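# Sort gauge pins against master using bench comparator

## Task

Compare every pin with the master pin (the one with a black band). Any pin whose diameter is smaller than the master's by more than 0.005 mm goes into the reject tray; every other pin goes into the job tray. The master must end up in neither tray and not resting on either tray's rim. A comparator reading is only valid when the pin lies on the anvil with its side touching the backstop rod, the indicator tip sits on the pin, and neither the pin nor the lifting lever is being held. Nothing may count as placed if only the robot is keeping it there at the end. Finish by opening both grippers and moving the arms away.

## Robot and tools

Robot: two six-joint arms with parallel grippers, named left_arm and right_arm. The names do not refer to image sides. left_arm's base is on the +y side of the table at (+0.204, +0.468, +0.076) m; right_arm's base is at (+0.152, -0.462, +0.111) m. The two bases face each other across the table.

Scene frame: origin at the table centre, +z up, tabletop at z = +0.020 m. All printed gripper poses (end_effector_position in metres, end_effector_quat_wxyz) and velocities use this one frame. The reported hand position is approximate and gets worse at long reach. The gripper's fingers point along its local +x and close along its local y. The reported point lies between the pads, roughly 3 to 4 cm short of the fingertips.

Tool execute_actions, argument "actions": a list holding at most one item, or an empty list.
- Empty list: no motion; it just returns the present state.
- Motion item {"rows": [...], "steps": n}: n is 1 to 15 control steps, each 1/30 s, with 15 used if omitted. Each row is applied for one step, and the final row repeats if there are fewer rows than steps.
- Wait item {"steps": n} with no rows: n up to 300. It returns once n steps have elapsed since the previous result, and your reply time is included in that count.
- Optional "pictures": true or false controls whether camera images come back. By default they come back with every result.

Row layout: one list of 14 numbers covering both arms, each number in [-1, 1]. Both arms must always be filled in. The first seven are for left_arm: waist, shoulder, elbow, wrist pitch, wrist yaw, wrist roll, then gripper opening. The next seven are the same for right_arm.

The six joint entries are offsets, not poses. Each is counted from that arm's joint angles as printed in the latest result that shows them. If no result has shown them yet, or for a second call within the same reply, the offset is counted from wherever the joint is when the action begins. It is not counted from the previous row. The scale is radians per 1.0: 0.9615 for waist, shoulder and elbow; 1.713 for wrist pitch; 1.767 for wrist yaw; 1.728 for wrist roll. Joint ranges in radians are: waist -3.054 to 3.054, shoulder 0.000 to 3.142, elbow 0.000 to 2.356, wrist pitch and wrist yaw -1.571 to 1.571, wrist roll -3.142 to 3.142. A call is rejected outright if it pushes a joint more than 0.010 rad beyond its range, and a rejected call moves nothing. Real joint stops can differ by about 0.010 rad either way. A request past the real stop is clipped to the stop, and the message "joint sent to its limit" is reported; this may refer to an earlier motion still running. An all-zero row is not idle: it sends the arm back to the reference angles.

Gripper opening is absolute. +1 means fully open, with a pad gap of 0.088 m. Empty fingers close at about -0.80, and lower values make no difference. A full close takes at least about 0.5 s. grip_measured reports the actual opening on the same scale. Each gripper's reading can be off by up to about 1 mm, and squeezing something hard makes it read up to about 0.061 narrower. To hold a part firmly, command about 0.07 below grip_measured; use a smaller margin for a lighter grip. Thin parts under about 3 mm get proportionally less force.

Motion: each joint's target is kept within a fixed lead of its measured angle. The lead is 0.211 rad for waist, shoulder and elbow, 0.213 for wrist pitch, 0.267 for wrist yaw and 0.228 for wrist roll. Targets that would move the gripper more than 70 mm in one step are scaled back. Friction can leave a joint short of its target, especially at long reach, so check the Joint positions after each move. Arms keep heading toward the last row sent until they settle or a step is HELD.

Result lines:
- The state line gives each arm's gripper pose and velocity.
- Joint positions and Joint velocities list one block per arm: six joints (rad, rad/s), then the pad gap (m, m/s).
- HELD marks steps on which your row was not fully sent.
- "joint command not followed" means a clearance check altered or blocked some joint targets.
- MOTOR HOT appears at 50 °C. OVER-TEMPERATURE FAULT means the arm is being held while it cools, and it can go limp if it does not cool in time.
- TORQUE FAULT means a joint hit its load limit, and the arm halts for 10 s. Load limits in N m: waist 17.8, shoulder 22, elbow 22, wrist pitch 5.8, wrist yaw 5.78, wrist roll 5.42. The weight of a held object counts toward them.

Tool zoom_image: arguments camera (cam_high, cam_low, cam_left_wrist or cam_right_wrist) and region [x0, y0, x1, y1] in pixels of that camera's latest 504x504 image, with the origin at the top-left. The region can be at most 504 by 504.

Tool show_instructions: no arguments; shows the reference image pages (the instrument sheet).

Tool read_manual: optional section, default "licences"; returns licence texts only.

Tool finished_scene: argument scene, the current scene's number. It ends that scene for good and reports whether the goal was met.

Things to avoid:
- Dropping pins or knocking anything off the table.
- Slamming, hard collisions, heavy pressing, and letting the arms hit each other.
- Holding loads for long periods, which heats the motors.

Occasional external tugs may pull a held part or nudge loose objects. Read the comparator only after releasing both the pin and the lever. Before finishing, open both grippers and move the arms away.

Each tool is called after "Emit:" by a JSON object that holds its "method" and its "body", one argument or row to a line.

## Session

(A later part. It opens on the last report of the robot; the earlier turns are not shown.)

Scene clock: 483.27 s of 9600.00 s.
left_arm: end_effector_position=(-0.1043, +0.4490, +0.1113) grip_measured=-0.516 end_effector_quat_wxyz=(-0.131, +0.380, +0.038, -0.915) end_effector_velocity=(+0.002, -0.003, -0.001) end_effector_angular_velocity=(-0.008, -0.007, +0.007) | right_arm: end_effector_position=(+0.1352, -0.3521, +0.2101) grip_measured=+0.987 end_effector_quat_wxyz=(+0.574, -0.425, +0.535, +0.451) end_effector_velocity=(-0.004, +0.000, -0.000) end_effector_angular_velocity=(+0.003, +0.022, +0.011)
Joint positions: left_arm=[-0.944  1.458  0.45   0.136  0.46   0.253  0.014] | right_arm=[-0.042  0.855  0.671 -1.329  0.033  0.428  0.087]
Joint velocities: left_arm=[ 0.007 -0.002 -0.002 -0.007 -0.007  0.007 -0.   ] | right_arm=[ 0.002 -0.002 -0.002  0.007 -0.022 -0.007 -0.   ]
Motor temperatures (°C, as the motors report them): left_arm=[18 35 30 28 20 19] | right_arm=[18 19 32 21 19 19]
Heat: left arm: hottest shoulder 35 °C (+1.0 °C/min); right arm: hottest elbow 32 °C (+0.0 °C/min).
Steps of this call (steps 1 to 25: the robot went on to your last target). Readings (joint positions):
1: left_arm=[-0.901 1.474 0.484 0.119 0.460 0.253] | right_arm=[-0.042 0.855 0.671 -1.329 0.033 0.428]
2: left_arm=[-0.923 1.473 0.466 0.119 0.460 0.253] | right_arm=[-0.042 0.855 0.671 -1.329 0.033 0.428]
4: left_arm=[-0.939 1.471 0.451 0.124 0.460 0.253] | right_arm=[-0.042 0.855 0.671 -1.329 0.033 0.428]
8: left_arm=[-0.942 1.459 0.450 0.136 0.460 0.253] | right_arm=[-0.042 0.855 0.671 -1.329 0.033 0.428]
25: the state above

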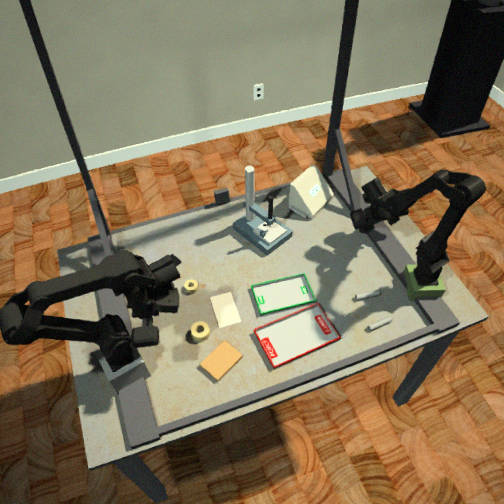

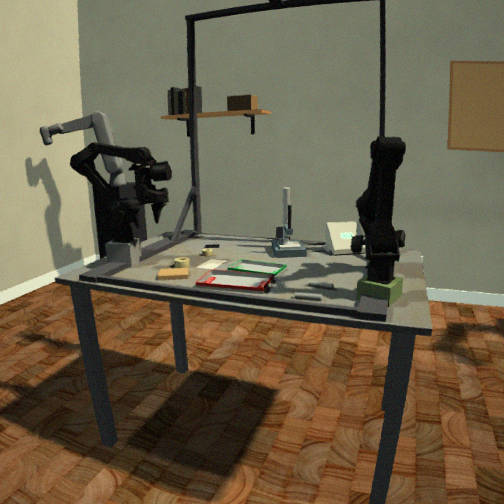

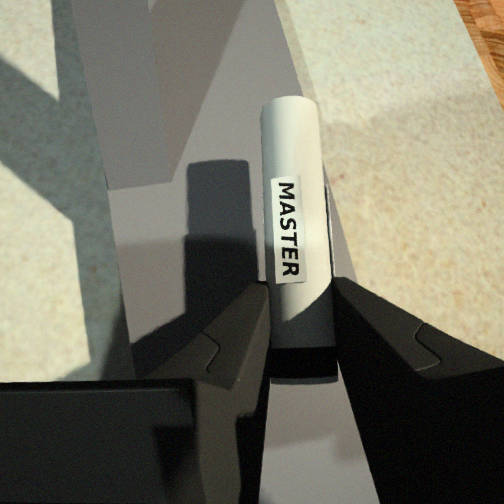

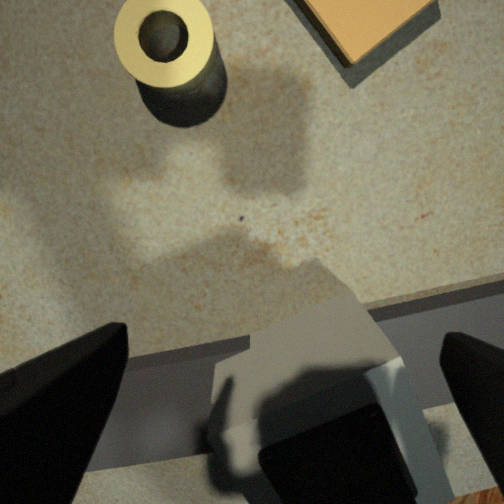

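Emit:
{"method": "execute_actions", "body": {
  "actions": [
    {"rows":[[0.03,0,0,0,-0.08,-0.04,-0.62,0,0,0,0,0,0,1],[0.06,0,0,0,-0.16,-0.09,-0.62,0,0,0,0,0,0,1],[0.1,0,0,0,-0.26,-0.146,-0.62,0,0,0,0,0,0,1]],"steps":15}
  ],
  "pictures": false
}}

Emit:
{"method": "execute_actions", "body": {
  "actions": [
    {"rows":[[0,0.03,0,0.01,0,0,-0.62,0,0,0,0,0,0,1],[0,0.06,0,0.03,0,0,-0.62,0,0,0,0,0,0,1],[0,0.085,-0.02,0.05,0,0,-0.62,0,0,0,0,0,0,1]],"steps":15}
  ]
}}

Scene clock: 493.70 s of 9600.00 s.
left_arm: end_effector_position=(-0.0861, +0.3554, +0.0989) grip_measured=-0.515 end_effector_quat_wxyz=(+0.163, +0.416, +0.078, -0.891) end_effector_velocity=(+0.003, -0.004, -0.001) end_effector_angular_velocity=(-0.019, -0.015, +0.027) | right_arm: end_effector_position=(+0.1352, -0.3521, +0.2101) grip_measured=+0.987 end_effector_quat_wxyz=(+0.574, -0.425, +0.535, +0.451) end_effector_velocity=(-0.001, +0.001, -0.000) end_effector_angular_velocity=(+0.006, +0.009, -0.009)
Joint positions: left_arm=[-0.849  1.458  0.45   0.133  0.009  0.007  0.014] | right_arm=[-0.042  0.855  0.671 -1.329  0.033  0.428  0.087]
Joint velocities: left_arm=[-0.002 -0.002 -0.002 -0.007 -0.037 -0.007 -0.   ] | right_arm=[-0.002 -0.002 -0.002  0.007 -0.007  0.007 -0.   ]
Motor temperatures (°C, as the motors report them): left_arm=[18 33 30 28 20 19] | right_arm=[18 19 32 21 19 19]
Heat: left arm: hottest shoulder 33 °C (+0.0 °C/min); right arm: hottest elbow 32 °C (+0.0 °C/min).
Steps of this call (steps 1 to 15: the robot went on to your last target; steps 16 to 90: nothing new was sent; then 6.93 s passed at rest; steps 91 to 105: all 15 steps of this action). Readings (joint positions):
91: left_arm=[-0.943 1.458 0.450 0.136 0.437 0.240] | right_arm=[-0.042 0.855 0.671 -1.329 0.033 0.428]
92: left_arm=[-0.937 1.458 0.450 0.136 0.368 0.201] | right_arm=[-0.042 0.855 0.671 -1.329 0.033 0.428]
94: left_arm=[-0.896 1.458 0.450 0.133 0.207 0.097] | right_arm=[-0.042 0.855 0.671 -1.329 0.033 0.428]
98: left_arm=[-0.849 1.458 0.450 0.133 0.039 0.024] | right_arm=[-0.042 0.855 0.671 -1.329 0.033 0.428]
105: the state above

Scene clock: 494.20 s of 9600.00 s.
left_arm: end_effector_position=(-0.0889, +0.3543, +0.0848) grip_measured=-0.515 end_effector_quat_wxyz=(+0.163, +0.418, +0.078, -0.890) end_effector_velocity=(+0.006, +0.002, -0.005) end_effector_angular_velocity=(+0.009, -0.025, +0.008) | right_arm: end_effector_position=(+0.1352, -0.3521, +0.2101) grip_measured=+0.987 end_effector_quat_wxyz=(+0.574, -0.425, +0.535, +0.451) end_effector_velocity=(-0.002, -0.006, -0.001) end_effector_angular_velocity=(-0.026, +0.017, +0.011)
Joint positions: left_arm=[-0.849  1.532  0.438  0.215  0.009  0.007  0.014] | right_arm=[-0.042  0.855  0.671 -1.329  0.033  0.428  0.087]
Joint velocities: left_arm=[-0.002 -0.002 -0.007 -0.022 -0.007 -0.007  0.   ] | right_arm=[ 0.002 -0.002 -0.002 -0.022 -0.022 -0.007 -0.   ]
Motor temperatures (°C, as the motors report them): left_arm=[18 33 30 28 20 19] | right_arm=[18 19 32 21 19 19]
Heat: left arm: hottest shoulder 33 °C (+0.0 °C/min); right arm: hottest elbow 32 °C (+0.0 °C/min).
Steps of this call (steps 1 to 15: all 15 steps of this action). Readings (joint positions):
1: left_arm=[-0.849 1.463 0.450 0.135 0.009 0.007] | right_arm=[-0.042 0.855 0.671 -1.329 0.033 0.428]
2: left_arm=[-0.849 1.473 0.450 0.147 0.009 0.007] | right_arm=[-0.042 0.855 0.671 -1.329 0.033 0.428]
4: left_arm=[-0.849 1.507 0.448 0.186 0.009 0.007] | right_arm=[-0.042 0.855 0.671 -1.329 0.033 0.428]
8: left_arm=[-0.849 1.530 0.438 0.209 0.009 0.007] | right_arm=[-0.042 0.855 0.671 -1.329 0.033 0.428]
15: the state above

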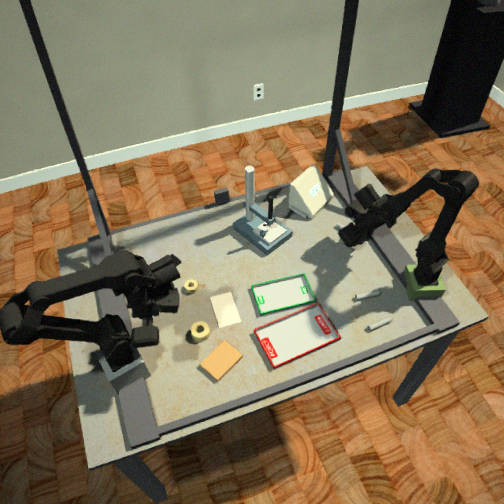

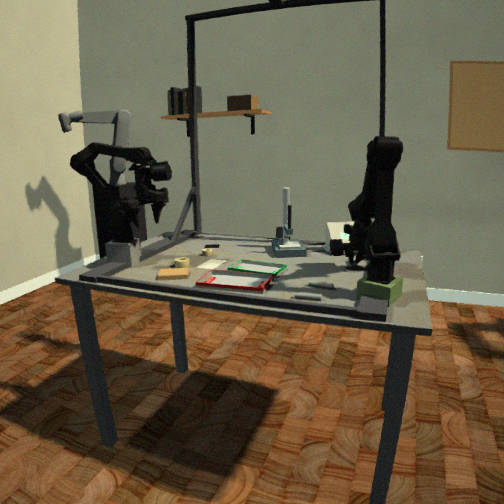

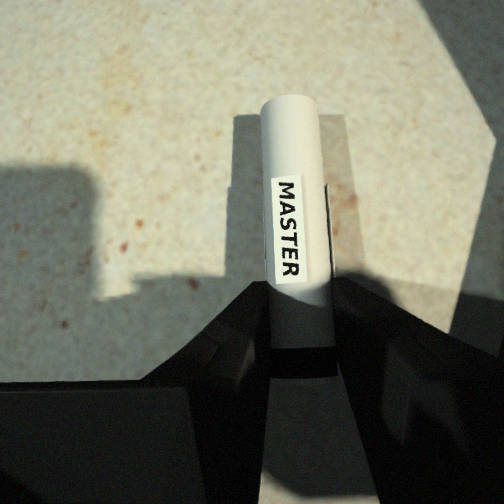

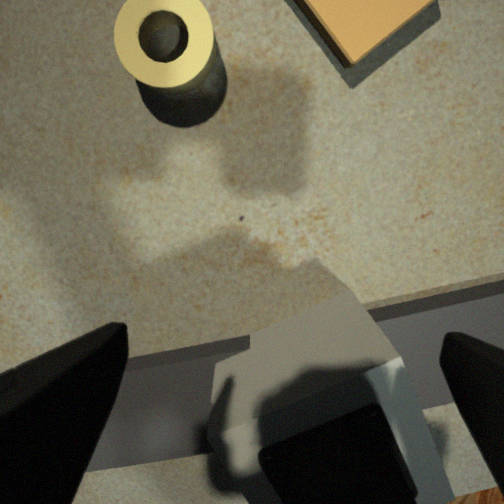

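Emit:
{"method": "execute_actions", "body": {
  "actions": [
    {"rows":[[0,0.02,0,0.005,0,0,-0.62,0,0,0,0,0,0,1],[0,0.04,0,0.01,0,0,-0.62,0,0,0,0,0,0,1],[0,0.055,0,0.015,0,0,-0.62,0,0,0,0,0,0,1],[0,0.055,0,0.015,0,0,-0.62,0,0,0,0,0,0,1],[0,0.055,0,0.015,0,0,-0.62,0,0,0,0,0,0,1],[0,0.055,0,0.015,0,0,-0.62,0,0,0,0,0,0,1],[0,0.055,0,0.015,0,0,-0.62,0,0,0,0,0,0,1],[0,0.055,0,0.015,0,0,-0.42,0,0,0,0,0,0,1],[0,0.055,0,0.015,0,0,-0.32,0,0,0,0,0,0,1],[0,0.055,0,0.015,0,0,-0.2,0,0,0,0,0,0,1],[0,0.055,0,0.015,0,0,-0.1,0,0,0,0,0,0,1]],"steps":15}
  ]
}}

Scene clock: 501.07 s of 9600.00 s.
left_arm: end_effector_position=(-0.0895, +0.3541, +0.0760) grip_measured=-0.144 end_effector_quat_wxyz=(+0.163, +0.425, +0.079, -0.887) end_effector_velocity=(+0.002, -0.000, +0.000) end_effector_angular_velocity=(-0.002, -0.004, +0.024) | right_arm: end_effector_position=(+0.1352, -0.3521, +0.2101) grip_measured=+0.987 end_effector_quat_wxyz=(+0.574, -0.425, +0.535, +0.451) end_effector_velocity=(-0.003, -0.003, -0.001) end_effector_angular_velocity=(-0.012, +0.020, +0.006)
Joint positions: left_arm=[-0.849  1.576  0.439  0.243  0.009  0.007  0.032] | right_arm=[-0.042  0.855  0.671 -1.329  0.033  0.428  0.087]
Joint velocities: left_arm=[-0.007 -0.007 -0.002 -0.007 -0.022 -0.022  0.026] | right_arm=[-0.002 -0.002 -0.002 -0.007 -0.022 -0.007 -0.   ]
Motor temperatures (°C, as the motors report them): left_arm=[18 32 29 28 20 19] | right_arm=[18 19 32 21 19 19]
Heat: left arm: hottest shoulder 32 °C (-1.0 °C/min); right arm: hottest elbow 32 °C (+0.0 °C/min).
Steps of this call (steps 1 to 15: the robot went on to your last target; steps 16 to 90: nothing new was sent; then 3.37 s passed at rest; steps 91 to 105: all 15 steps of this action). Readings (joint positions):
91: left_arm=[-0.849 1.535 0.438 0.217 0.009 0.007] | right_arm=[-0.042 0.855 0.671 -1.329 0.033 0.428]
92: left_arm=[-0.849 1.540 0.438 0.222 0.009 0.007] | right_arm=[-0.042 0.855 0.671 -1.329 0.033 0.428]
94: left_arm=[-0.849 1.557 0.439 0.236 0.009 0.007] | right_arm=[-0.042 0.855 0.671 -1.329 0.033 0.428]
98: left_arm=[-0.849 1.566 0.439 0.242 0.009 0.007] | right_arm=[-0.042 0.855 0.671 -1.329 0.033 0.428]
105: the state above

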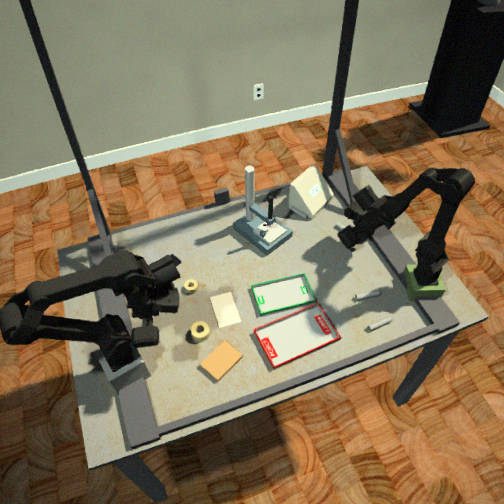

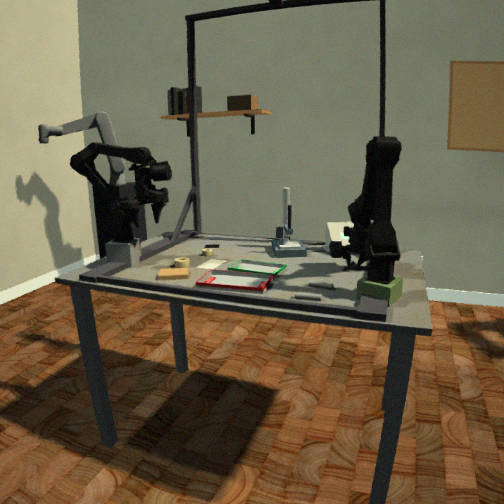

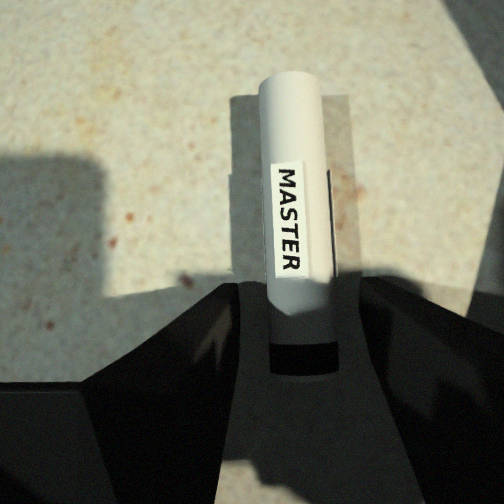

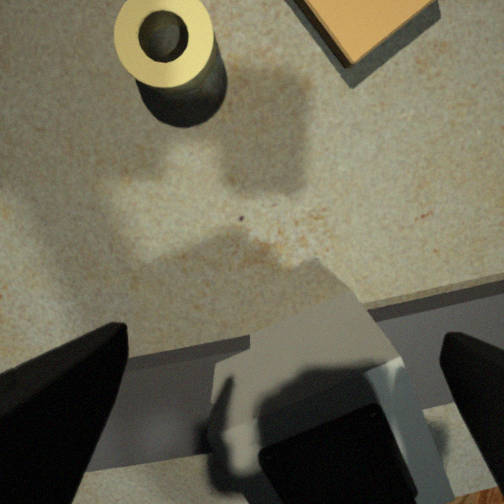

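Emit:
{"method": "execute_actions", "body": {
  "actions": [
    {"rows":[[0,-0.08,0,-0.05,0,0,-0.1,0,0,0,0,0,0,1],[0,-0.16,0.03,-0.12,0,0,-0.1,0,0,0,0,0,0,1],[0.1,-0.24,0.08,-0.2,0,0,-0.1,0,0,0,0,0,0,1],[0.25,-0.3,0.14,-0.3,0,0,0,0,0,0,0,0,0,1],[0.4,-0.3,0.2,-0.4,0,0,0,0,0,0,0,0,0,1],[0.6,-0.3,0.23,-0.5,0,0,0,0,0,0,0,0,0,1],[0.8,-0.3,0.23,-0.62,0,0,0,0,0,0,0,0,0,1],[1,-0.3,0.23,-0.62,0,0,0,0,0,0,0,0,0,1]],"steps":15}
  ],
  "pictures": false
}}

Emit:
{"method": "execute_actions", "body": {
  "actions": [
    {"steps":25}
  ]
}}

Scene clock: 516.47 s of 9600.00 s.
left_arm: end_effector_position=(+0.0880, +0.2449, +0.1327) grip_measured=-0.003 end_effector_quat_wxyz=(+0.419, +0.495, +0.303, -0.699) end_effector_velocity=(+0.633, +0.128, -0.145) end_effector_angular_velocity=(+1.743, -0.899, +2.009) | right_arm: end_effector_position=(+0.1352, -0.3521, +0.2101) grip_measured=+0.987 end_effector_quat_wxyz=(+0.574, -0.425, +0.535, +0.451) end_effector_velocity=(-0.000, -0.002, -0.001) end_effector_angular_velocity=(-0.009, +0.005, +0.005)
Joint positions: left_arm=[-0.127  1.288  0.666 -0.615  0.011  0.007  0.039] | right_arm=[-0.042  0.855  0.671 -1.329  0.033  0.428  0.087]
Joint velocities: left_arm=[ 2.    -0.002 -0.022 -1.941 -0.007 -0.007  0.   ] | right_arm=[-0.002 -0.002 -0.002 -0.007 -0.007 -0.007 -0.   ]
Motor temperatures (°C, as the motors report them): left_arm=[18 31 29 28 20 19] | right_arm=[18 19 32 20 19 19]
Heat: left arm: hottest shoulder 31 °C (-3.0 °C/min); right arm: hottest elbow 32 °C (+0.0 °C/min).
From where the robot then was, a joint's target lay farther than a number of 1.0 reaches, so one or more steps of this call were cut to that.
Steps of this call (steps 1 to 15: the robot went on to your last target; steps 16 to 90: nothing new was sent; then 11.90 s passed at rest; steps 91 to 105: all 15 steps of this action). Readings (joint positions):
91: left_arm=[-0.849 1.565 0.439 0.226 0.009 0.007] | right_arm=[-0.042 0.855 0.671 -1.329 0.033 0.428]
92: left_arm=[-0.849 1.537 0.444 0.170 0.009 0.007] | right_arm=[-0.042 0.855 0.671 -1.329 0.033 0.428]
94: left_arm=[-0.801 1.444 0.464 0.036 0.016 0.007] | right_arm=[-0.042 0.855 0.671 -1.329 0.033 0.428]
98: left_arm=[-0.589 1.332 0.604 -0.167 0.015 0.007] | right_arm=[-0.042 0.855 0.671 -1.329 0.033 0.428]
105: the state above

Scene clock: 517.30 s of 9600.00 s.
left_arm: end_effector_position=(+0.1543, +0.2655, +0.1221) grip_measured=-0.002 end_effector_quat_wxyz=(+0.461, +0.519, +0.407, -0.594) end_effector_velocity=(-0.000, -0.003, +0.001) end_effector_angular_velocity=(-0.013, -0.003, +0.006) | right_arm: end_effector_position=(+0.1352, -0.3521, +0.2101) grip_measured=+0.987 end_effector_quat_wxyz=(+0.574, -0.425, +0.535, +0.451) end_effector_velocity=(-0.000, -0.002, -0.001) end_effector_angular_velocity=(-0.009, +0.005, +0.005)
Joint positions: left_arm=[ 0.109  1.288  0.665 -0.816  0.006  0.007  0.039] | right_arm=[-0.042  0.855  0.671 -1.329  0.033  0.428  0.087]
Joint velocities: left_arm=[-0.002 -0.002  0.002  0.007 -0.007 -0.007 -0.   ] | right_arm=[-0.002 -0.002 -0.002 -0.007 -0.007 -0.007  0.   ]
Motor temperatures (°C, as the motors report them): left_arm=[18 31 29 27 20 19] | right_arm=[18 19 32 20 19 19]
Heat: left arm: hottest shoulder 31 °C (-3.0 °C/min); right arm: hottest elbow 32 °C (+0.0 °C/min).
Steps of this call (steps 1 to 25: the robot went on to your last target). Readings (joint positions):
1: left_arm=[-0.060 1.288 0.666 -0.679 0.011 0.007] | right_arm=[-0.042 0.855 0.671 -1.329 0.033 0.428]
2: left_arm=[-0.001 1.288 0.666 -0.726 0.009 0.007] | right_arm=[-0.042 0.855 0.671 -1.329 0.033 0.428]
4: left_arm=[0.070 1.288 0.665 -0.777 0.006 0.007] | right_arm=[-0.042 0.855 0.671 -1.329 0.033 0.428]
8: left_arm=[0.102 1.288 0.665 -0.808 0.006 0.007] | right_arm=[-0.042 0.855 0.671 -1.329 0.033 0.428]
25: the state above

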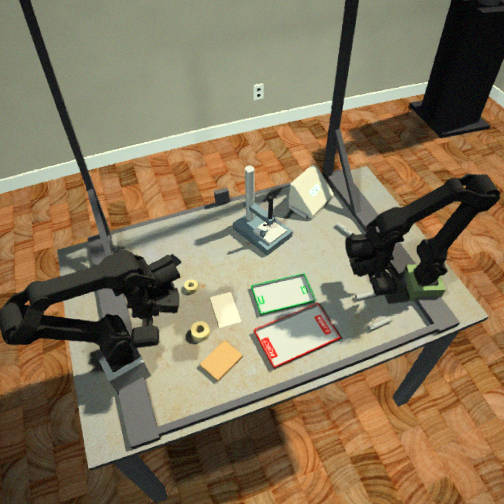

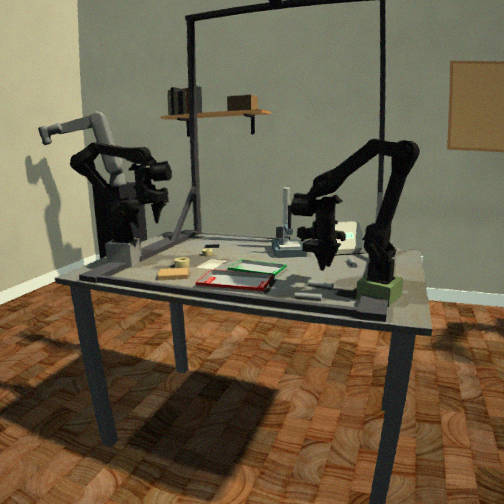

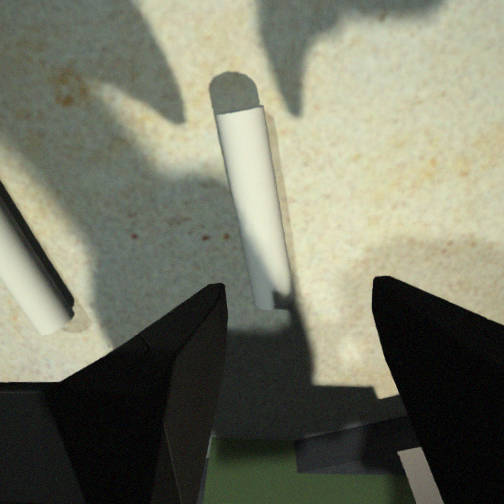

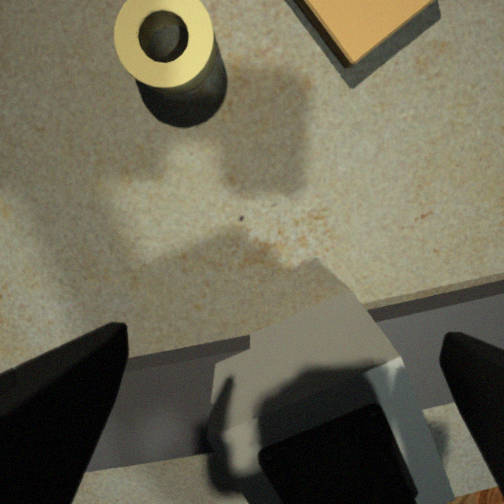

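Emit:
{"method": "execute_actions", "body": {
  "actions": [
    {"rows":[[0.03,0.08,0.02,0.03,0,-0.05,0,0,0,0,0,0,0,1],[0.05,0.16,0.035,0.07,0,-0.1,0,0,0,0,0,0,0,1],[0.07,0.243,0.05,0.106,0,-0.12,0,0,0,0,0,0,0,1]],"steps":15}
  ]
}}

Scene clock: 523.90 s of 9600.00 s.
left_arm: end_effector_position=(+0.1611, +0.2277, +0.0905) grip_measured=-0.002 end_effector_quat_wxyz=(+0.527, +0.457, +0.481, -0.531) end_effector_velocity=(+0.001, +0.001, -0.004) end_effector_angular_velocity=(+0.011, -0.007, +0.020) | right_arm: end_effector_position=(+0.1352, -0.3521, +0.2101) grip_measured=+0.987 end_effector_quat_wxyz=(+0.574, -0.425, +0.535, +0.451) end_effector_velocity=(+0.002, -0.002, -0.000) end_effector_angular_velocity=(-0.006, -0.010, +0.019)
Joint positions: left_arm=[ 0.173  1.514  0.705 -0.639  0.006 -0.194  0.039] | right_arm=[-0.042  0.855  0.671 -1.329  0.033  0.428  0.087]
Joint velocities: left_arm=[-0.002  0.017 -0.002  0.007 -0.007 -0.022 -0.   ] | right_arm=[-0.002 -0.002 -0.002 -0.007  0.007 -0.022 -0.   ]
Motor temperatures (°C, as the motors report them): left_arm=[18 30 29 27 19 19] | right_arm=[18 19 32 20 19 19]
Heat: left arm: hottest shoulder 30 °C (-4.0 °C/min); right arm: hottest elbow 32 °C (+0.0 °C/min).
Steps of this call (steps 1 to 15: the robot went on to your last target; steps 16 to 90: nothing new was sent; then 3.10 s passed at rest; steps 91 to 105: all 15 steps of this action). Readings (joint positions):
91: left_arm=[0.113 1.300 0.666 -0.813 0.006 -0.012] | right_arm=[-0.042 0.855 0.671 -1.329 0.033 0.428]
92: left_arm=[0.123 1.329 0.671 -0.786 0.006 -0.056] | right_arm=[-0.042 0.855 0.671 -1.329 0.033 0.428]
94: left_arm=[0.150 1.427 0.691 -0.694 0.006 -0.132] | right_arm=[-0.042 0.855 0.671 -1.329 0.033 0.428]
98: left_arm=[0.171 1.507 0.703 -0.654 0.006 -0.183] | right_arm=[-0.042 0.855 0.671 -1.329 0.033 0.428]
105: the state above

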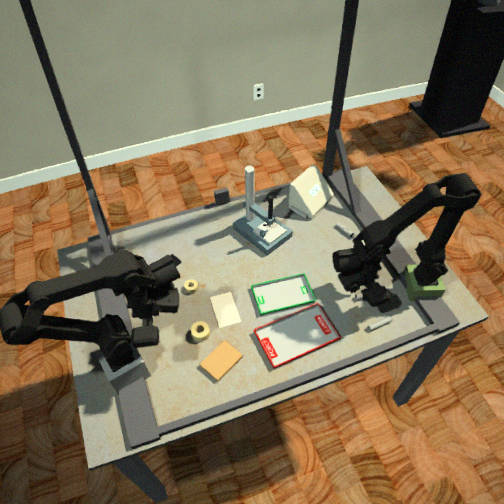

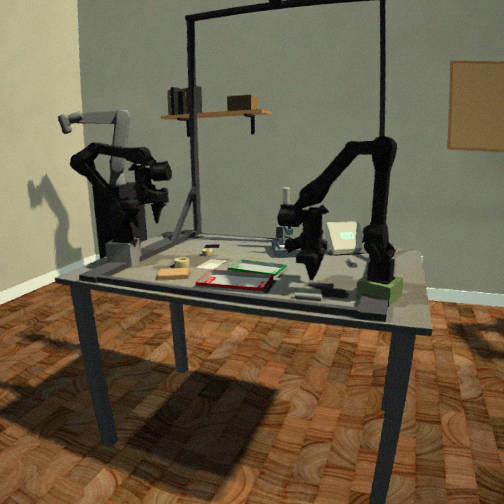

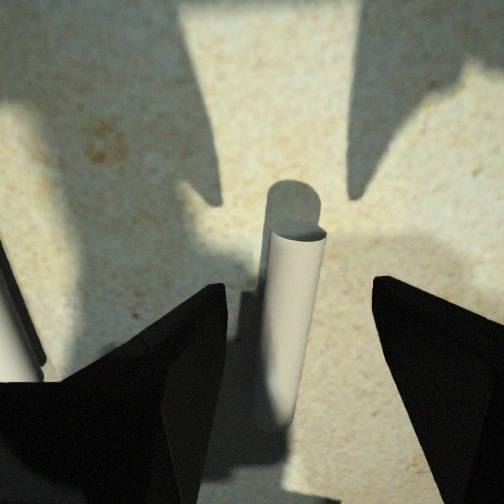

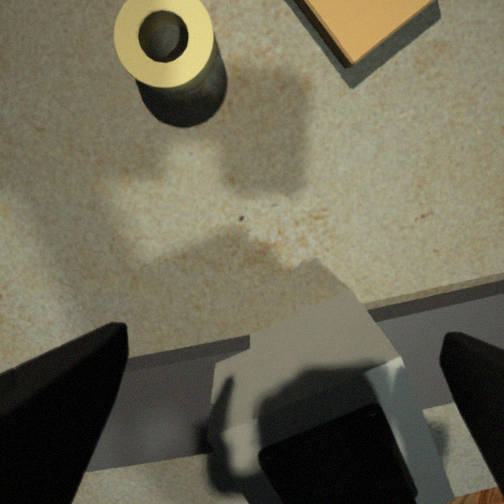

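Emit:
{"method": "execute_actions", "body": {
  "actions": [
    {"rows":[[0.01,0.04,0,0,0,0.03,0,0,0,0,0,0,0,1],[0.015,0.08,0,0,0,0.04,0,0,0,0,0,0,0,1],[0.02,0.115,0,0,0,0.04,0,0,0,0,0,0,0,1],[0.02,0.115,0,0,0,0.04,0,0,0,0,0,0,0,1],[0.02,0.115,0,0,0,0.04,0,0,0,0,0,0,0,1],[0.02,0.115,0,0,0,0.04,0,0,0,0,0,0,0,1],[0.02,0.115,0,0,0,0.04,0,0,0,0,0,0,0,1],[0.02,0.115,0,0,0,0.04,-0.15,0,0,0,0,0,0,1],[0.02,0.115,0,0,0,0.04,-0.3,0,0,0,0,0,0,1],[0.02,0.115,0,0,0,0.04,-0.45,0,0,0,0,0,0,1],[0.02,0.115,0,0,0,0.04,-0.62,0,0,0,0,0,0,1]],"steps":15}
  ],
  "pictures": false
}}

Emit:
{"method": "execute_actions", "body": {
  "actions": [
    {"steps":15}
  ]
}}

Scene clock: 533.07 s of 9600.00 s.
left_arm: end_effector_position=(+0.1666, +0.2371, +0.0680) grip_measured=-0.542 end_effector_quat_wxyz=(+0.496, +0.500, +0.490, -0.514) end_effector_velocity=(-0.001, +0.004, -0.000) end_effector_angular_velocity=(+0.023, +0.004, +0.019) | right_arm: end_effector_position=(+0.1352, -0.3521, +0.2101) grip_measured=+0.987 end_effector_quat_wxyz=(+0.574, -0.425, +0.535, +0.451) end_effector_velocity=(-0.002, -0.006, -0.001) end_effector_angular_velocity=(-0.026, +0.016, +0.021)
Joint positions: left_arm=[ 0.189  1.617  0.706 -0.639  0.006 -0.13   0.012] | right_arm=[-0.042  0.855  0.671 -1.329  0.033  0.428  0.087]
Joint velocities: left_arm=[-0.002  0.002  0.002 -0.022  0.007 -0.022 -0.   ] | right_arm=[-0.002 -0.002 -0.002 -0.022 -0.022 -0.022 -0.   ]
Motor temperatures (°C, as the motors report them): left_arm=[18 30 29 26 19 19] | right_arm=[18 19 32 20 19 19]
Heat: left arm: hottest shoulder 30 °C (-4.0 °C/min); right arm: hottest elbow 32 °C (+0.0 °C/min).
Steps of this call (steps 1 to 15: the robot went on to your last target; steps 16 to 90: nothing new was sent; then 5.67 s passed at rest; steps 91 to 105: all 15 steps of this action). Readings (joint positions):
91: left_arm=[0.173 1.519 0.705 -0.638 0.006 -0.188] | right_arm=[-0.042 0.855 0.671 -1.329 0.033 0.428]
92: left_arm=[0.176 1.532 0.706 -0.638 0.006 -0.171] | right_arm=[-0.042 0.855 0.671 -1.329 0.033 0.428]
94: left_arm=[0.183 1.575 0.708 -0.637 0.006 -0.149] | right_arm=[-0.042 0.855 0.671 -1.329 0.033 0.428]
98: left_arm=[0.188 1.616 0.706 -0.638 0.006 -0.134] | right_arm=[-0.042 0.855 0.671 -1.329 0.033 0.428]
105: the state above

Scene clock: 533.57 s of 9600.00 s.
left_arm: end_effector_position=(+0.1666, +0.2371, +0.0680) grip_measured=-0.542 end_effector_quat_wxyz=(+0.496, +0.500, +0.490, -0.514) end_effector_velocity=(+0.001, +0.005, -0.000) end_effector_angular_velocity=(+0.021, -0.011, +0.005) | right_arm: end_effector_position=(+0.1352, -0.3521, +0.2101) grip_measured=+0.987 end_effector_quat_wxyz=(+0.574, -0.425, +0.535, +0.451) end_effector_velocity=(+0.000, -0.005, -0.001) end_effector_angular_velocity=(-0.023, +0.002, +0.005)
Joint positions: left_arm=[ 0.189  1.617  0.706 -0.639  0.006 -0.13   0.012] | right_arm=[-0.042  0.855  0.671 -1.329  0.033  0.428  0.087]
Joint velocities: left_arm=[-0.002 -0.002 -0.002 -0.022 -0.007 -0.007 -0.   ] | right_arm=[-0.002 -0.002 -0.002 -0.022 -0.007 -0.007 -0.   ]
Motor temperatures (°C, as the motors report them): left_arm=[18 30 29 26 19 19] | right_arm=[18 19 32 20 19 19]
Heat: left arm: hottest shoulder 30 °C (-4.1 °C/min); right arm: hottest elbow 32 °C (+0.0 °C/min).
Steps of this call (steps 1 to 15: the robot went on to your last target). Readings (joint positions):
1: left_arm=[0.189 1.617 0.706 -0.639 0.006 -0.130] | right_arm=[-0.042 0.855 0.671 -1.329 0.033 0.428]
2: left_arm=[0.189 1.617 0.706 -0.639 0.006 -0.130] | right_arm=[-0.042 0.855 0.671 -1.329 0.033 0.428]
4: left_arm=[0.189 1.617 0.706 -0.639 0.006 -0.130] | right_arm=[-0.042 0.855 0.671 -1.329 0.033 0.428]
8: left_arm=[0.189 1.617 0.706 -0.639 0.006 -0.130] | right_arm=[-0.042 0.855 0.671 -1.329 0.033 0.428]
15: the state above
All arms were judged still, so your last target was given up. Only a new action makes them travel on or press farther. Fingers that are still opening or closing keep moving.

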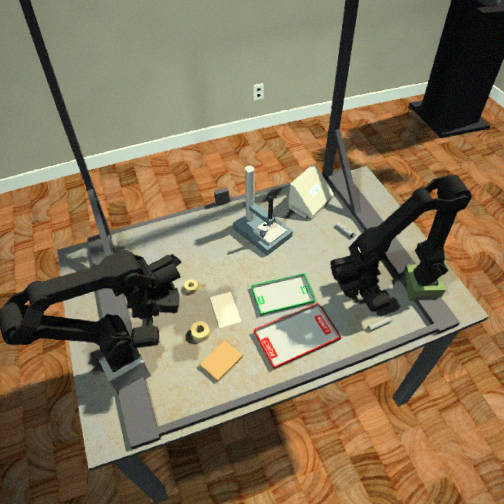

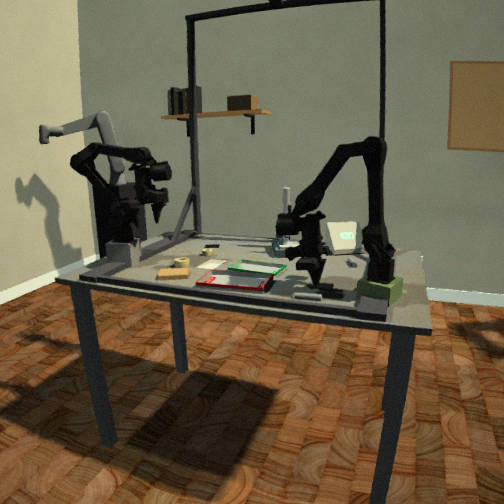

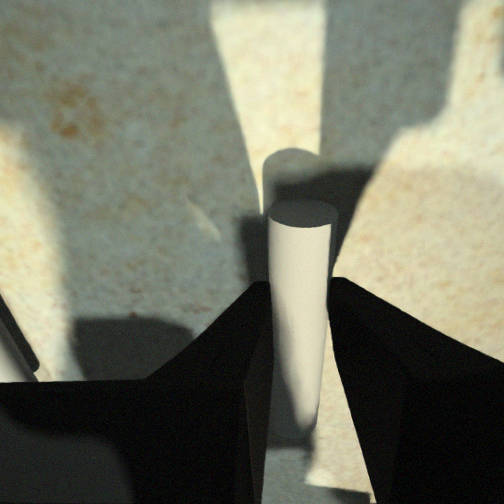

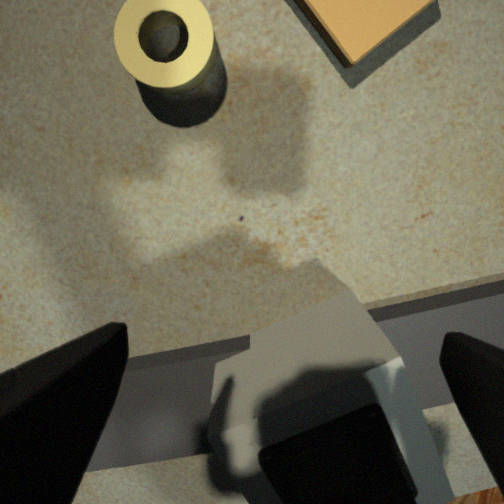

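Emit:
{"method": "execute_actions", "body": {
  "actions": [
    {"rows":[[0,-0.08,0.03,0,0,0.03,-0.62,0,0,0,0,0,0,1],[0,-0.15,0.06,0,0,0.075,-0.62,0,0,0,0,0,0,1],[-0.1,-0.15,0.08,0,0,0.075,-0.62,0,0,0,0,0,0,1],[-0.25,-0.15,0.08,0,0,0.075,-0.62,0,0,0,0,0,0,1],[-0.4,-0.15,0.08,0,0,0.075,-0.62,0,0,0,0,0,0,1],[-0.55,-0.15,0.08,0,0,0.075,-0.62,0,0,0,0,0,0,1],[-0.7,-0.15,0.08,0,0,0.075,-0.62,0,0,0,0,0,0,1],[-0.84,-0.15,0.08,0,0,0.075,-0.62,0,0,0,0,0,0,1]],"steps":15}
  ],
  "pictures": false
}}

Emit:
{"method": "execute_actions", "body": {
  "actions": [
    {"steps":12}
  ],
  "pictures": false
}}

Emit:
{"method": "execute_actions", "body": {
  "actions": [
    {"rows":[[0,0.1,0.12,0,0,0,-0.62,0,0,0,0,0,0,1],[0,0.2,0.22,0,0,0,-0.62,0,0,0,0,0,0,1],[0,0.3,0.31,0,0,0,-0.62,0,0,0,0,0,0,1],[0,0.4,0.39,0,0,0,-0.62,0,0,0,0,0,0,1],[0,0.48,0.45,0,0,0,-0.62,0,0,0,0,0,0,1]],"steps":15}
  ]
}}

Scene clock: 548.27 s of 9600.00 s.
left_arm: end_effector_position=(-0.0127, +0.2987, +0.1211) grip_measured=-0.542 end_effector_quat_wxyz=(+0.256, +0.579, +0.207, -0.746) end_effector_velocity=(-0.199, +0.259, -0.000) end_effector_angular_velocity=(+0.067, +0.044, -1.153) | right_arm: end_effector_position=(+0.1352, -0.3521, +0.2101) grip_measured=+0.987 end_effector_quat_wxyz=(+0.574, -0.425, +0.535, +0.451) end_effector_velocity=(+0.005, -0.004, -0.001) end_effector_angular_velocity=(-0.017, -0.026, +0.004)
Joint positions: left_arm=[-0.555  1.476  0.788 -0.636  0.01  -0.005  0.012] | right_arm=[-0.042  0.855  0.671 -1.329  0.033  0.428  0.087]
Joint velocities: left_arm=[-1.14  -0.002 -0.002 -0.007  0.081 -0.007  0.   ] | right_arm=[-0.002 -0.002 -0.002 -0.022  0.022 -0.007 -0.   ]
Motor temperatures (°C, as the motors report them): left_arm=[18 29 29 25 19 19] | right_arm=[18 19 32 20 19 19]
Heat: left arm: hottest shoulder 29 °C (-5.0 °C/min); right arm: hottest elbow 32 °C (+0.0 °C/min).
Steps of this call (steps 1 to 90: nothing new was sent; then 11.20 s passed at rest; steps 91 to 105: all 15 steps of this action). Readings (joint positions):
91: left_arm=[0.189 1.605 0.708 -0.639 0.006 -0.117] | right_arm=[-0.042 0.855 0.671 -1.329 0.033 0.428]
92: left_arm=[0.189 1.582 0.711 -0.641 0.006 -0.084] | right_arm=[-0.042 0.855 0.671 -1.329 0.033 0.428]
94: left_arm=[0.137 1.529 0.731 -0.647 -0.007 -0.042] | right_arm=[-0.042 0.855 0.671 -1.329 0.033 0.428]
98: left_arm=[-0.120 1.479 0.788 -0.629 -0.001 -0.012] | right_arm=[-0.042 0.855 0.671 -1.329 0.033 0.428]
105: the state above

Scene clock: 548.67 s of 9600.00 s.
left_arm: end_effector_position=(-0.0224, +0.3124, +0.1209) grip_measured=-0.542 end_effector_quat_wxyz=(+0.233, +0.586, +0.190, -0.753) end_effector_velocity=(+0.001, +0.002, -0.000) end_effector_angular_velocity=(+0.003, -0.007, +0.016) | right_arm: end_effector_position=(+0.1352, -0.3521, +0.2101) grip_measured=+0.987 end_effector_quat_wxyz=(+0.574, -0.425, +0.535, +0.451) end_effector_velocity=(+0.000, -0.002, -0.001) end_effector_angular_velocity=(-0.009, +0.005, +0.000)
Joint positions: left_arm=[-0.615  1.476  0.788 -0.637  0.012 -0.005  0.012] | right_arm=[-0.042  0.855  0.671 -1.329  0.033  0.428  0.087]
Joint velocities: left_arm=[-0.007 -0.002 -0.002 -0.007 -0.007 -0.022 -0.   ] | right_arm=[-0.007 -0.002 -0.002 -0.007 -0.007 -0.007 -0.   ]
Motor temperatures (°C, as the motors report them): left_arm=[18 29 29 25 19 19] | right_arm=[18 19 32 20 19 19]
Heat: left arm: hottest shoulder 29 °C (-5.1 °C/min); right arm: hottest elbow 32 °C (+0.0 °C/min).
Steps of this call (steps 1 to 12: the robot went on to your last target). Readings (joint positions):
1: left_arm=[-0.585 1.476 0.788 -0.637 0.012 -0.005] | right_arm=[-0.042 0.855 0.671 -1.329 0.033 0.428]
2: left_arm=[-0.600 1.476 0.788 -0.637 0.012 -0.005] | right_arm=[-0.042 0.855 0.671 -1.329 0.033 0.428]
4: left_arm=[-0.610 1.476 0.788 -0.637 0.012 -0.005] | right_arm=[-0.042 0.855 0.671 -1.329 0.033 0.428]
8: left_arm=[-0.614 1.476 0.788 -0.637 0.012 -0.005] | right_arm=[-0.042 0.855 0.671 -1.329 0.033 0.428]
12: the state above

Scene clock: 549.17 s of 9600.00 s.
left_arm: end_effector_position=(-0.1083, +0.2525, +0.0938) grip_measured=-0.542 end_effector_quat_wxyz=(+0.229, +0.601, +0.195, -0.741) end_effector_velocity=(-0.010, -0.010, +0.013) end_effector_angular_velocity=(-0.040, +0.023, +0.009) | right_arm: end_effector_position=(+0.1352, -0.3521, +0.2101) grip_measured=+0.987 end_effector_quat_wxyz=(+0.574, -0.425, +0.535, +0.451) end_effector_velocity=(-0.000, -0.002, -0.001) end_effector_angular_velocity=(-0.009, +0.005, +0.005)
Joint positions: left_arm=[-0.615  1.932  1.202 -0.638  0.012 -0.005  0.012] | right_arm=[-0.042  0.855  0.671 -1.329  0.033  0.428  0.087]
Joint velocities: left_arm=[-0.002 -0.002  0.046 -0.007 -0.022 -0.007 -0.   ] | right_arm=[-0.002 -0.002 -0.002 -0.007 -0.007 -0.007 -0.   ]
Motor temperatures (°C, as the motors report them): left_arm=[18 29 29 25 19 19] | right_arm=[18 19 32 20 19 19]
Heat: left arm: hottest shoulder 29 °C (-5.0 °C/min); right arm: hottest elbow 32 °C (+0.0 °C/min).
Steps of this call (steps 1 to 15: all 15 steps of this action). Readings (joint positions):
1: left_arm=[-0.615 1.492 0.803 -0.649 0.012 -0.005] | right_arm=[-0.042 0.855 0.671 -1.329 0.033 0.428]
2: left_arm=[-0.615 1.532 0.843 -0.664 0.012 -0.005] | right_arm=[-0.042 0.855 0.671 -1.329 0.033 0.428]
4: left_arm=[-0.615 1.657 0.962 -0.641 0.012 -0.005] | right_arm=[-0.042 0.855 0.671 -1.329 0.033 0.428]
8: left_arm=[-0.615 1.874 1.176 -0.620 0.012 -0.005] | right_arm=[-0.042 0.855 0.671 -1.329 0.033 0.428]
15: the state above

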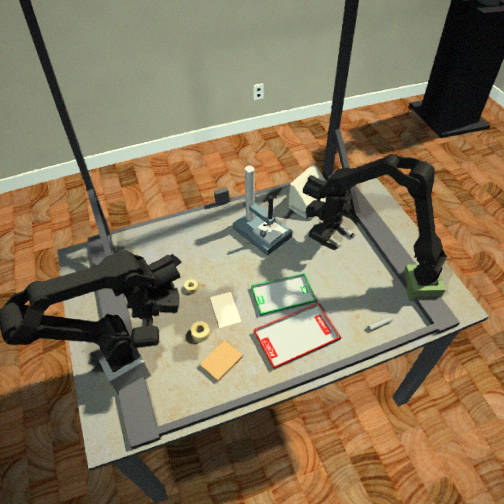

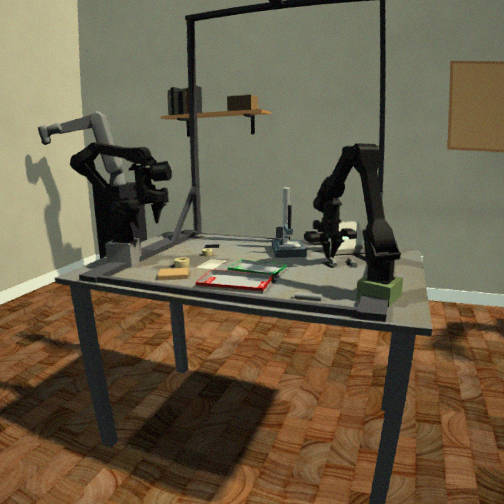

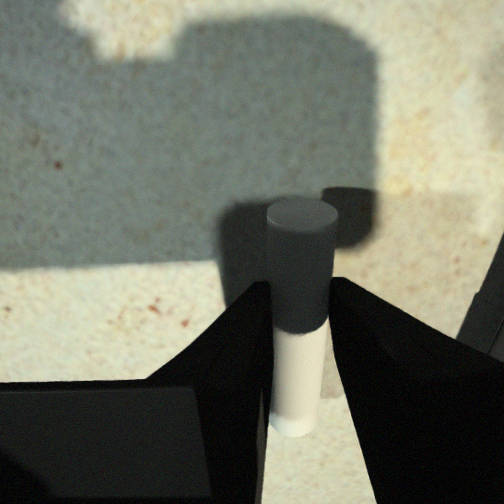

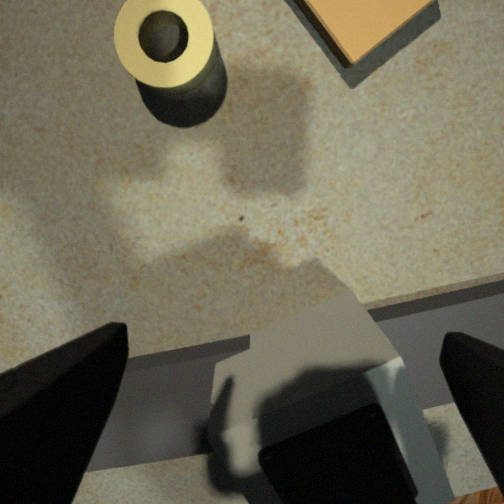

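Emit:
{"method": "execute_actions", "body": {
  "actions": [
    {"rows":[[0,0,0,-0.04,0,0,-0.62,0,0,0,0,0,0,1],[0,0.02,0,-0.08,0,0,-0.62,0,0,0,0,0,0,1],[0,0.04,0,-0.1,0,0,-0.62,0,0,0,0,0,0,1],[0,0.065,0,-0.1,0,0,-0.62,0,0,0,0,0,0,1]],"steps":15}
  ]
}}

Scene clock: 554.23 s of 9600.00 s.
left_arm: end_effector_position=(-0.0754, +0.2754, +0.0726) grip_measured=-0.541 end_effector_quat_wxyz=(+0.208, +0.678, +0.219, -0.670) end_effector_velocity=(+0.003, -0.006, +0.000) end_effector_angular_velocity=(-0.034, -0.015, +0.024) | right_arm: end_effector_position=(+0.1352, -0.3521, +0.2101) grip_measured=+0.987 end_effector_quat_wxyz=(+0.574, -0.425, +0.535, +0.451) end_effector_velocity=(-0.000, -0.002, -0.001) end_effector_angular_velocity=(-0.008, +0.006, -0.009)
Joint positions: left_arm=[-0.615  1.987  1.206 -0.804  0.012 -0.005  0.012] | right_arm=[-0.042  0.855  0.671 -1.329  0.033  0.428  0.087]
Joint velocities: left_arm=[ 0.002 -0.002 -0.002  0.007 -0.037 -0.022 -0.   ] | right_arm=[-0.002 -0.002 -0.002 -0.007 -0.007  0.007 -0.   ]
Motor temperatures (°C, as the motors report them): left_arm=[18 30 29 25 19 19] | right_arm=[18 19 32 20 19 19]
Heat: left arm: hottest shoulder 30 °C (-3.0 °C/min); right arm: hottest elbow 32 °C (+0.0 °C/min).
Steps of this call (steps 1 to 15: the robot went on to your last target; steps 16 to 90: nothing new was sent; then 1.57 s passed at rest; steps 91 to 105: all 15 steps of this action). Readings (joint positions):
91: left_arm=[-0.615 1.932 1.209 -0.646 0.012 -0.005] | right_arm=[-0.042 0.855 0.671 -1.329 0.033 0.428]
92: left_arm=[-0.615 1.934 1.210 -0.676 0.012 -0.005] | right_arm=[-0.042 0.855 0.671 -1.329 0.033 0.428]
94: left_arm=[-0.615 1.944 1.210 -0.758 0.012 -0.005] | right_arm=[-0.042 0.855 0.671 -1.329 0.033 0.428]
98: left_arm=[-0.615 1.986 1.206 -0.793 0.012 -0.005] | right_arm=[-0.042 0.855 0.671 -1.329 0.033 0.428]
105: the state above

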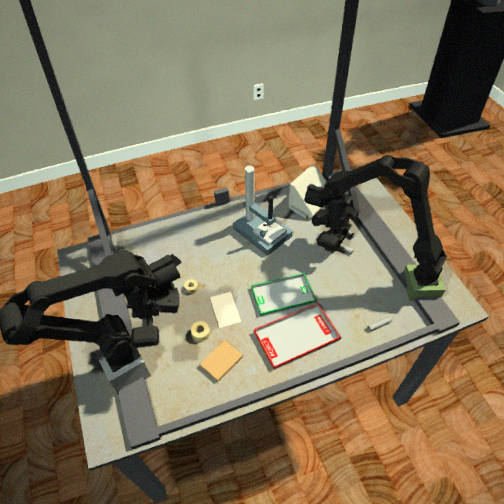

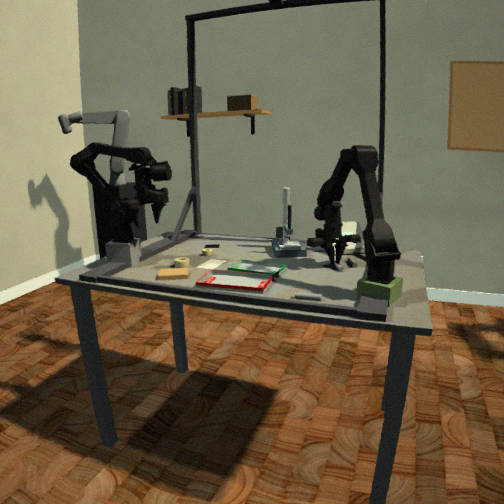

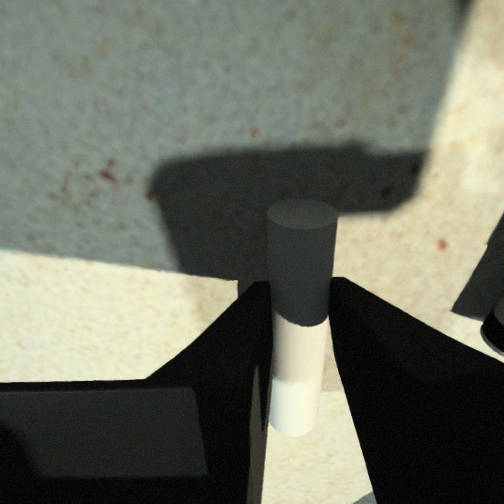

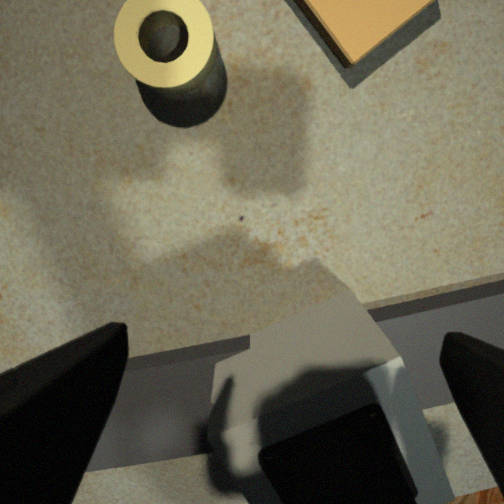

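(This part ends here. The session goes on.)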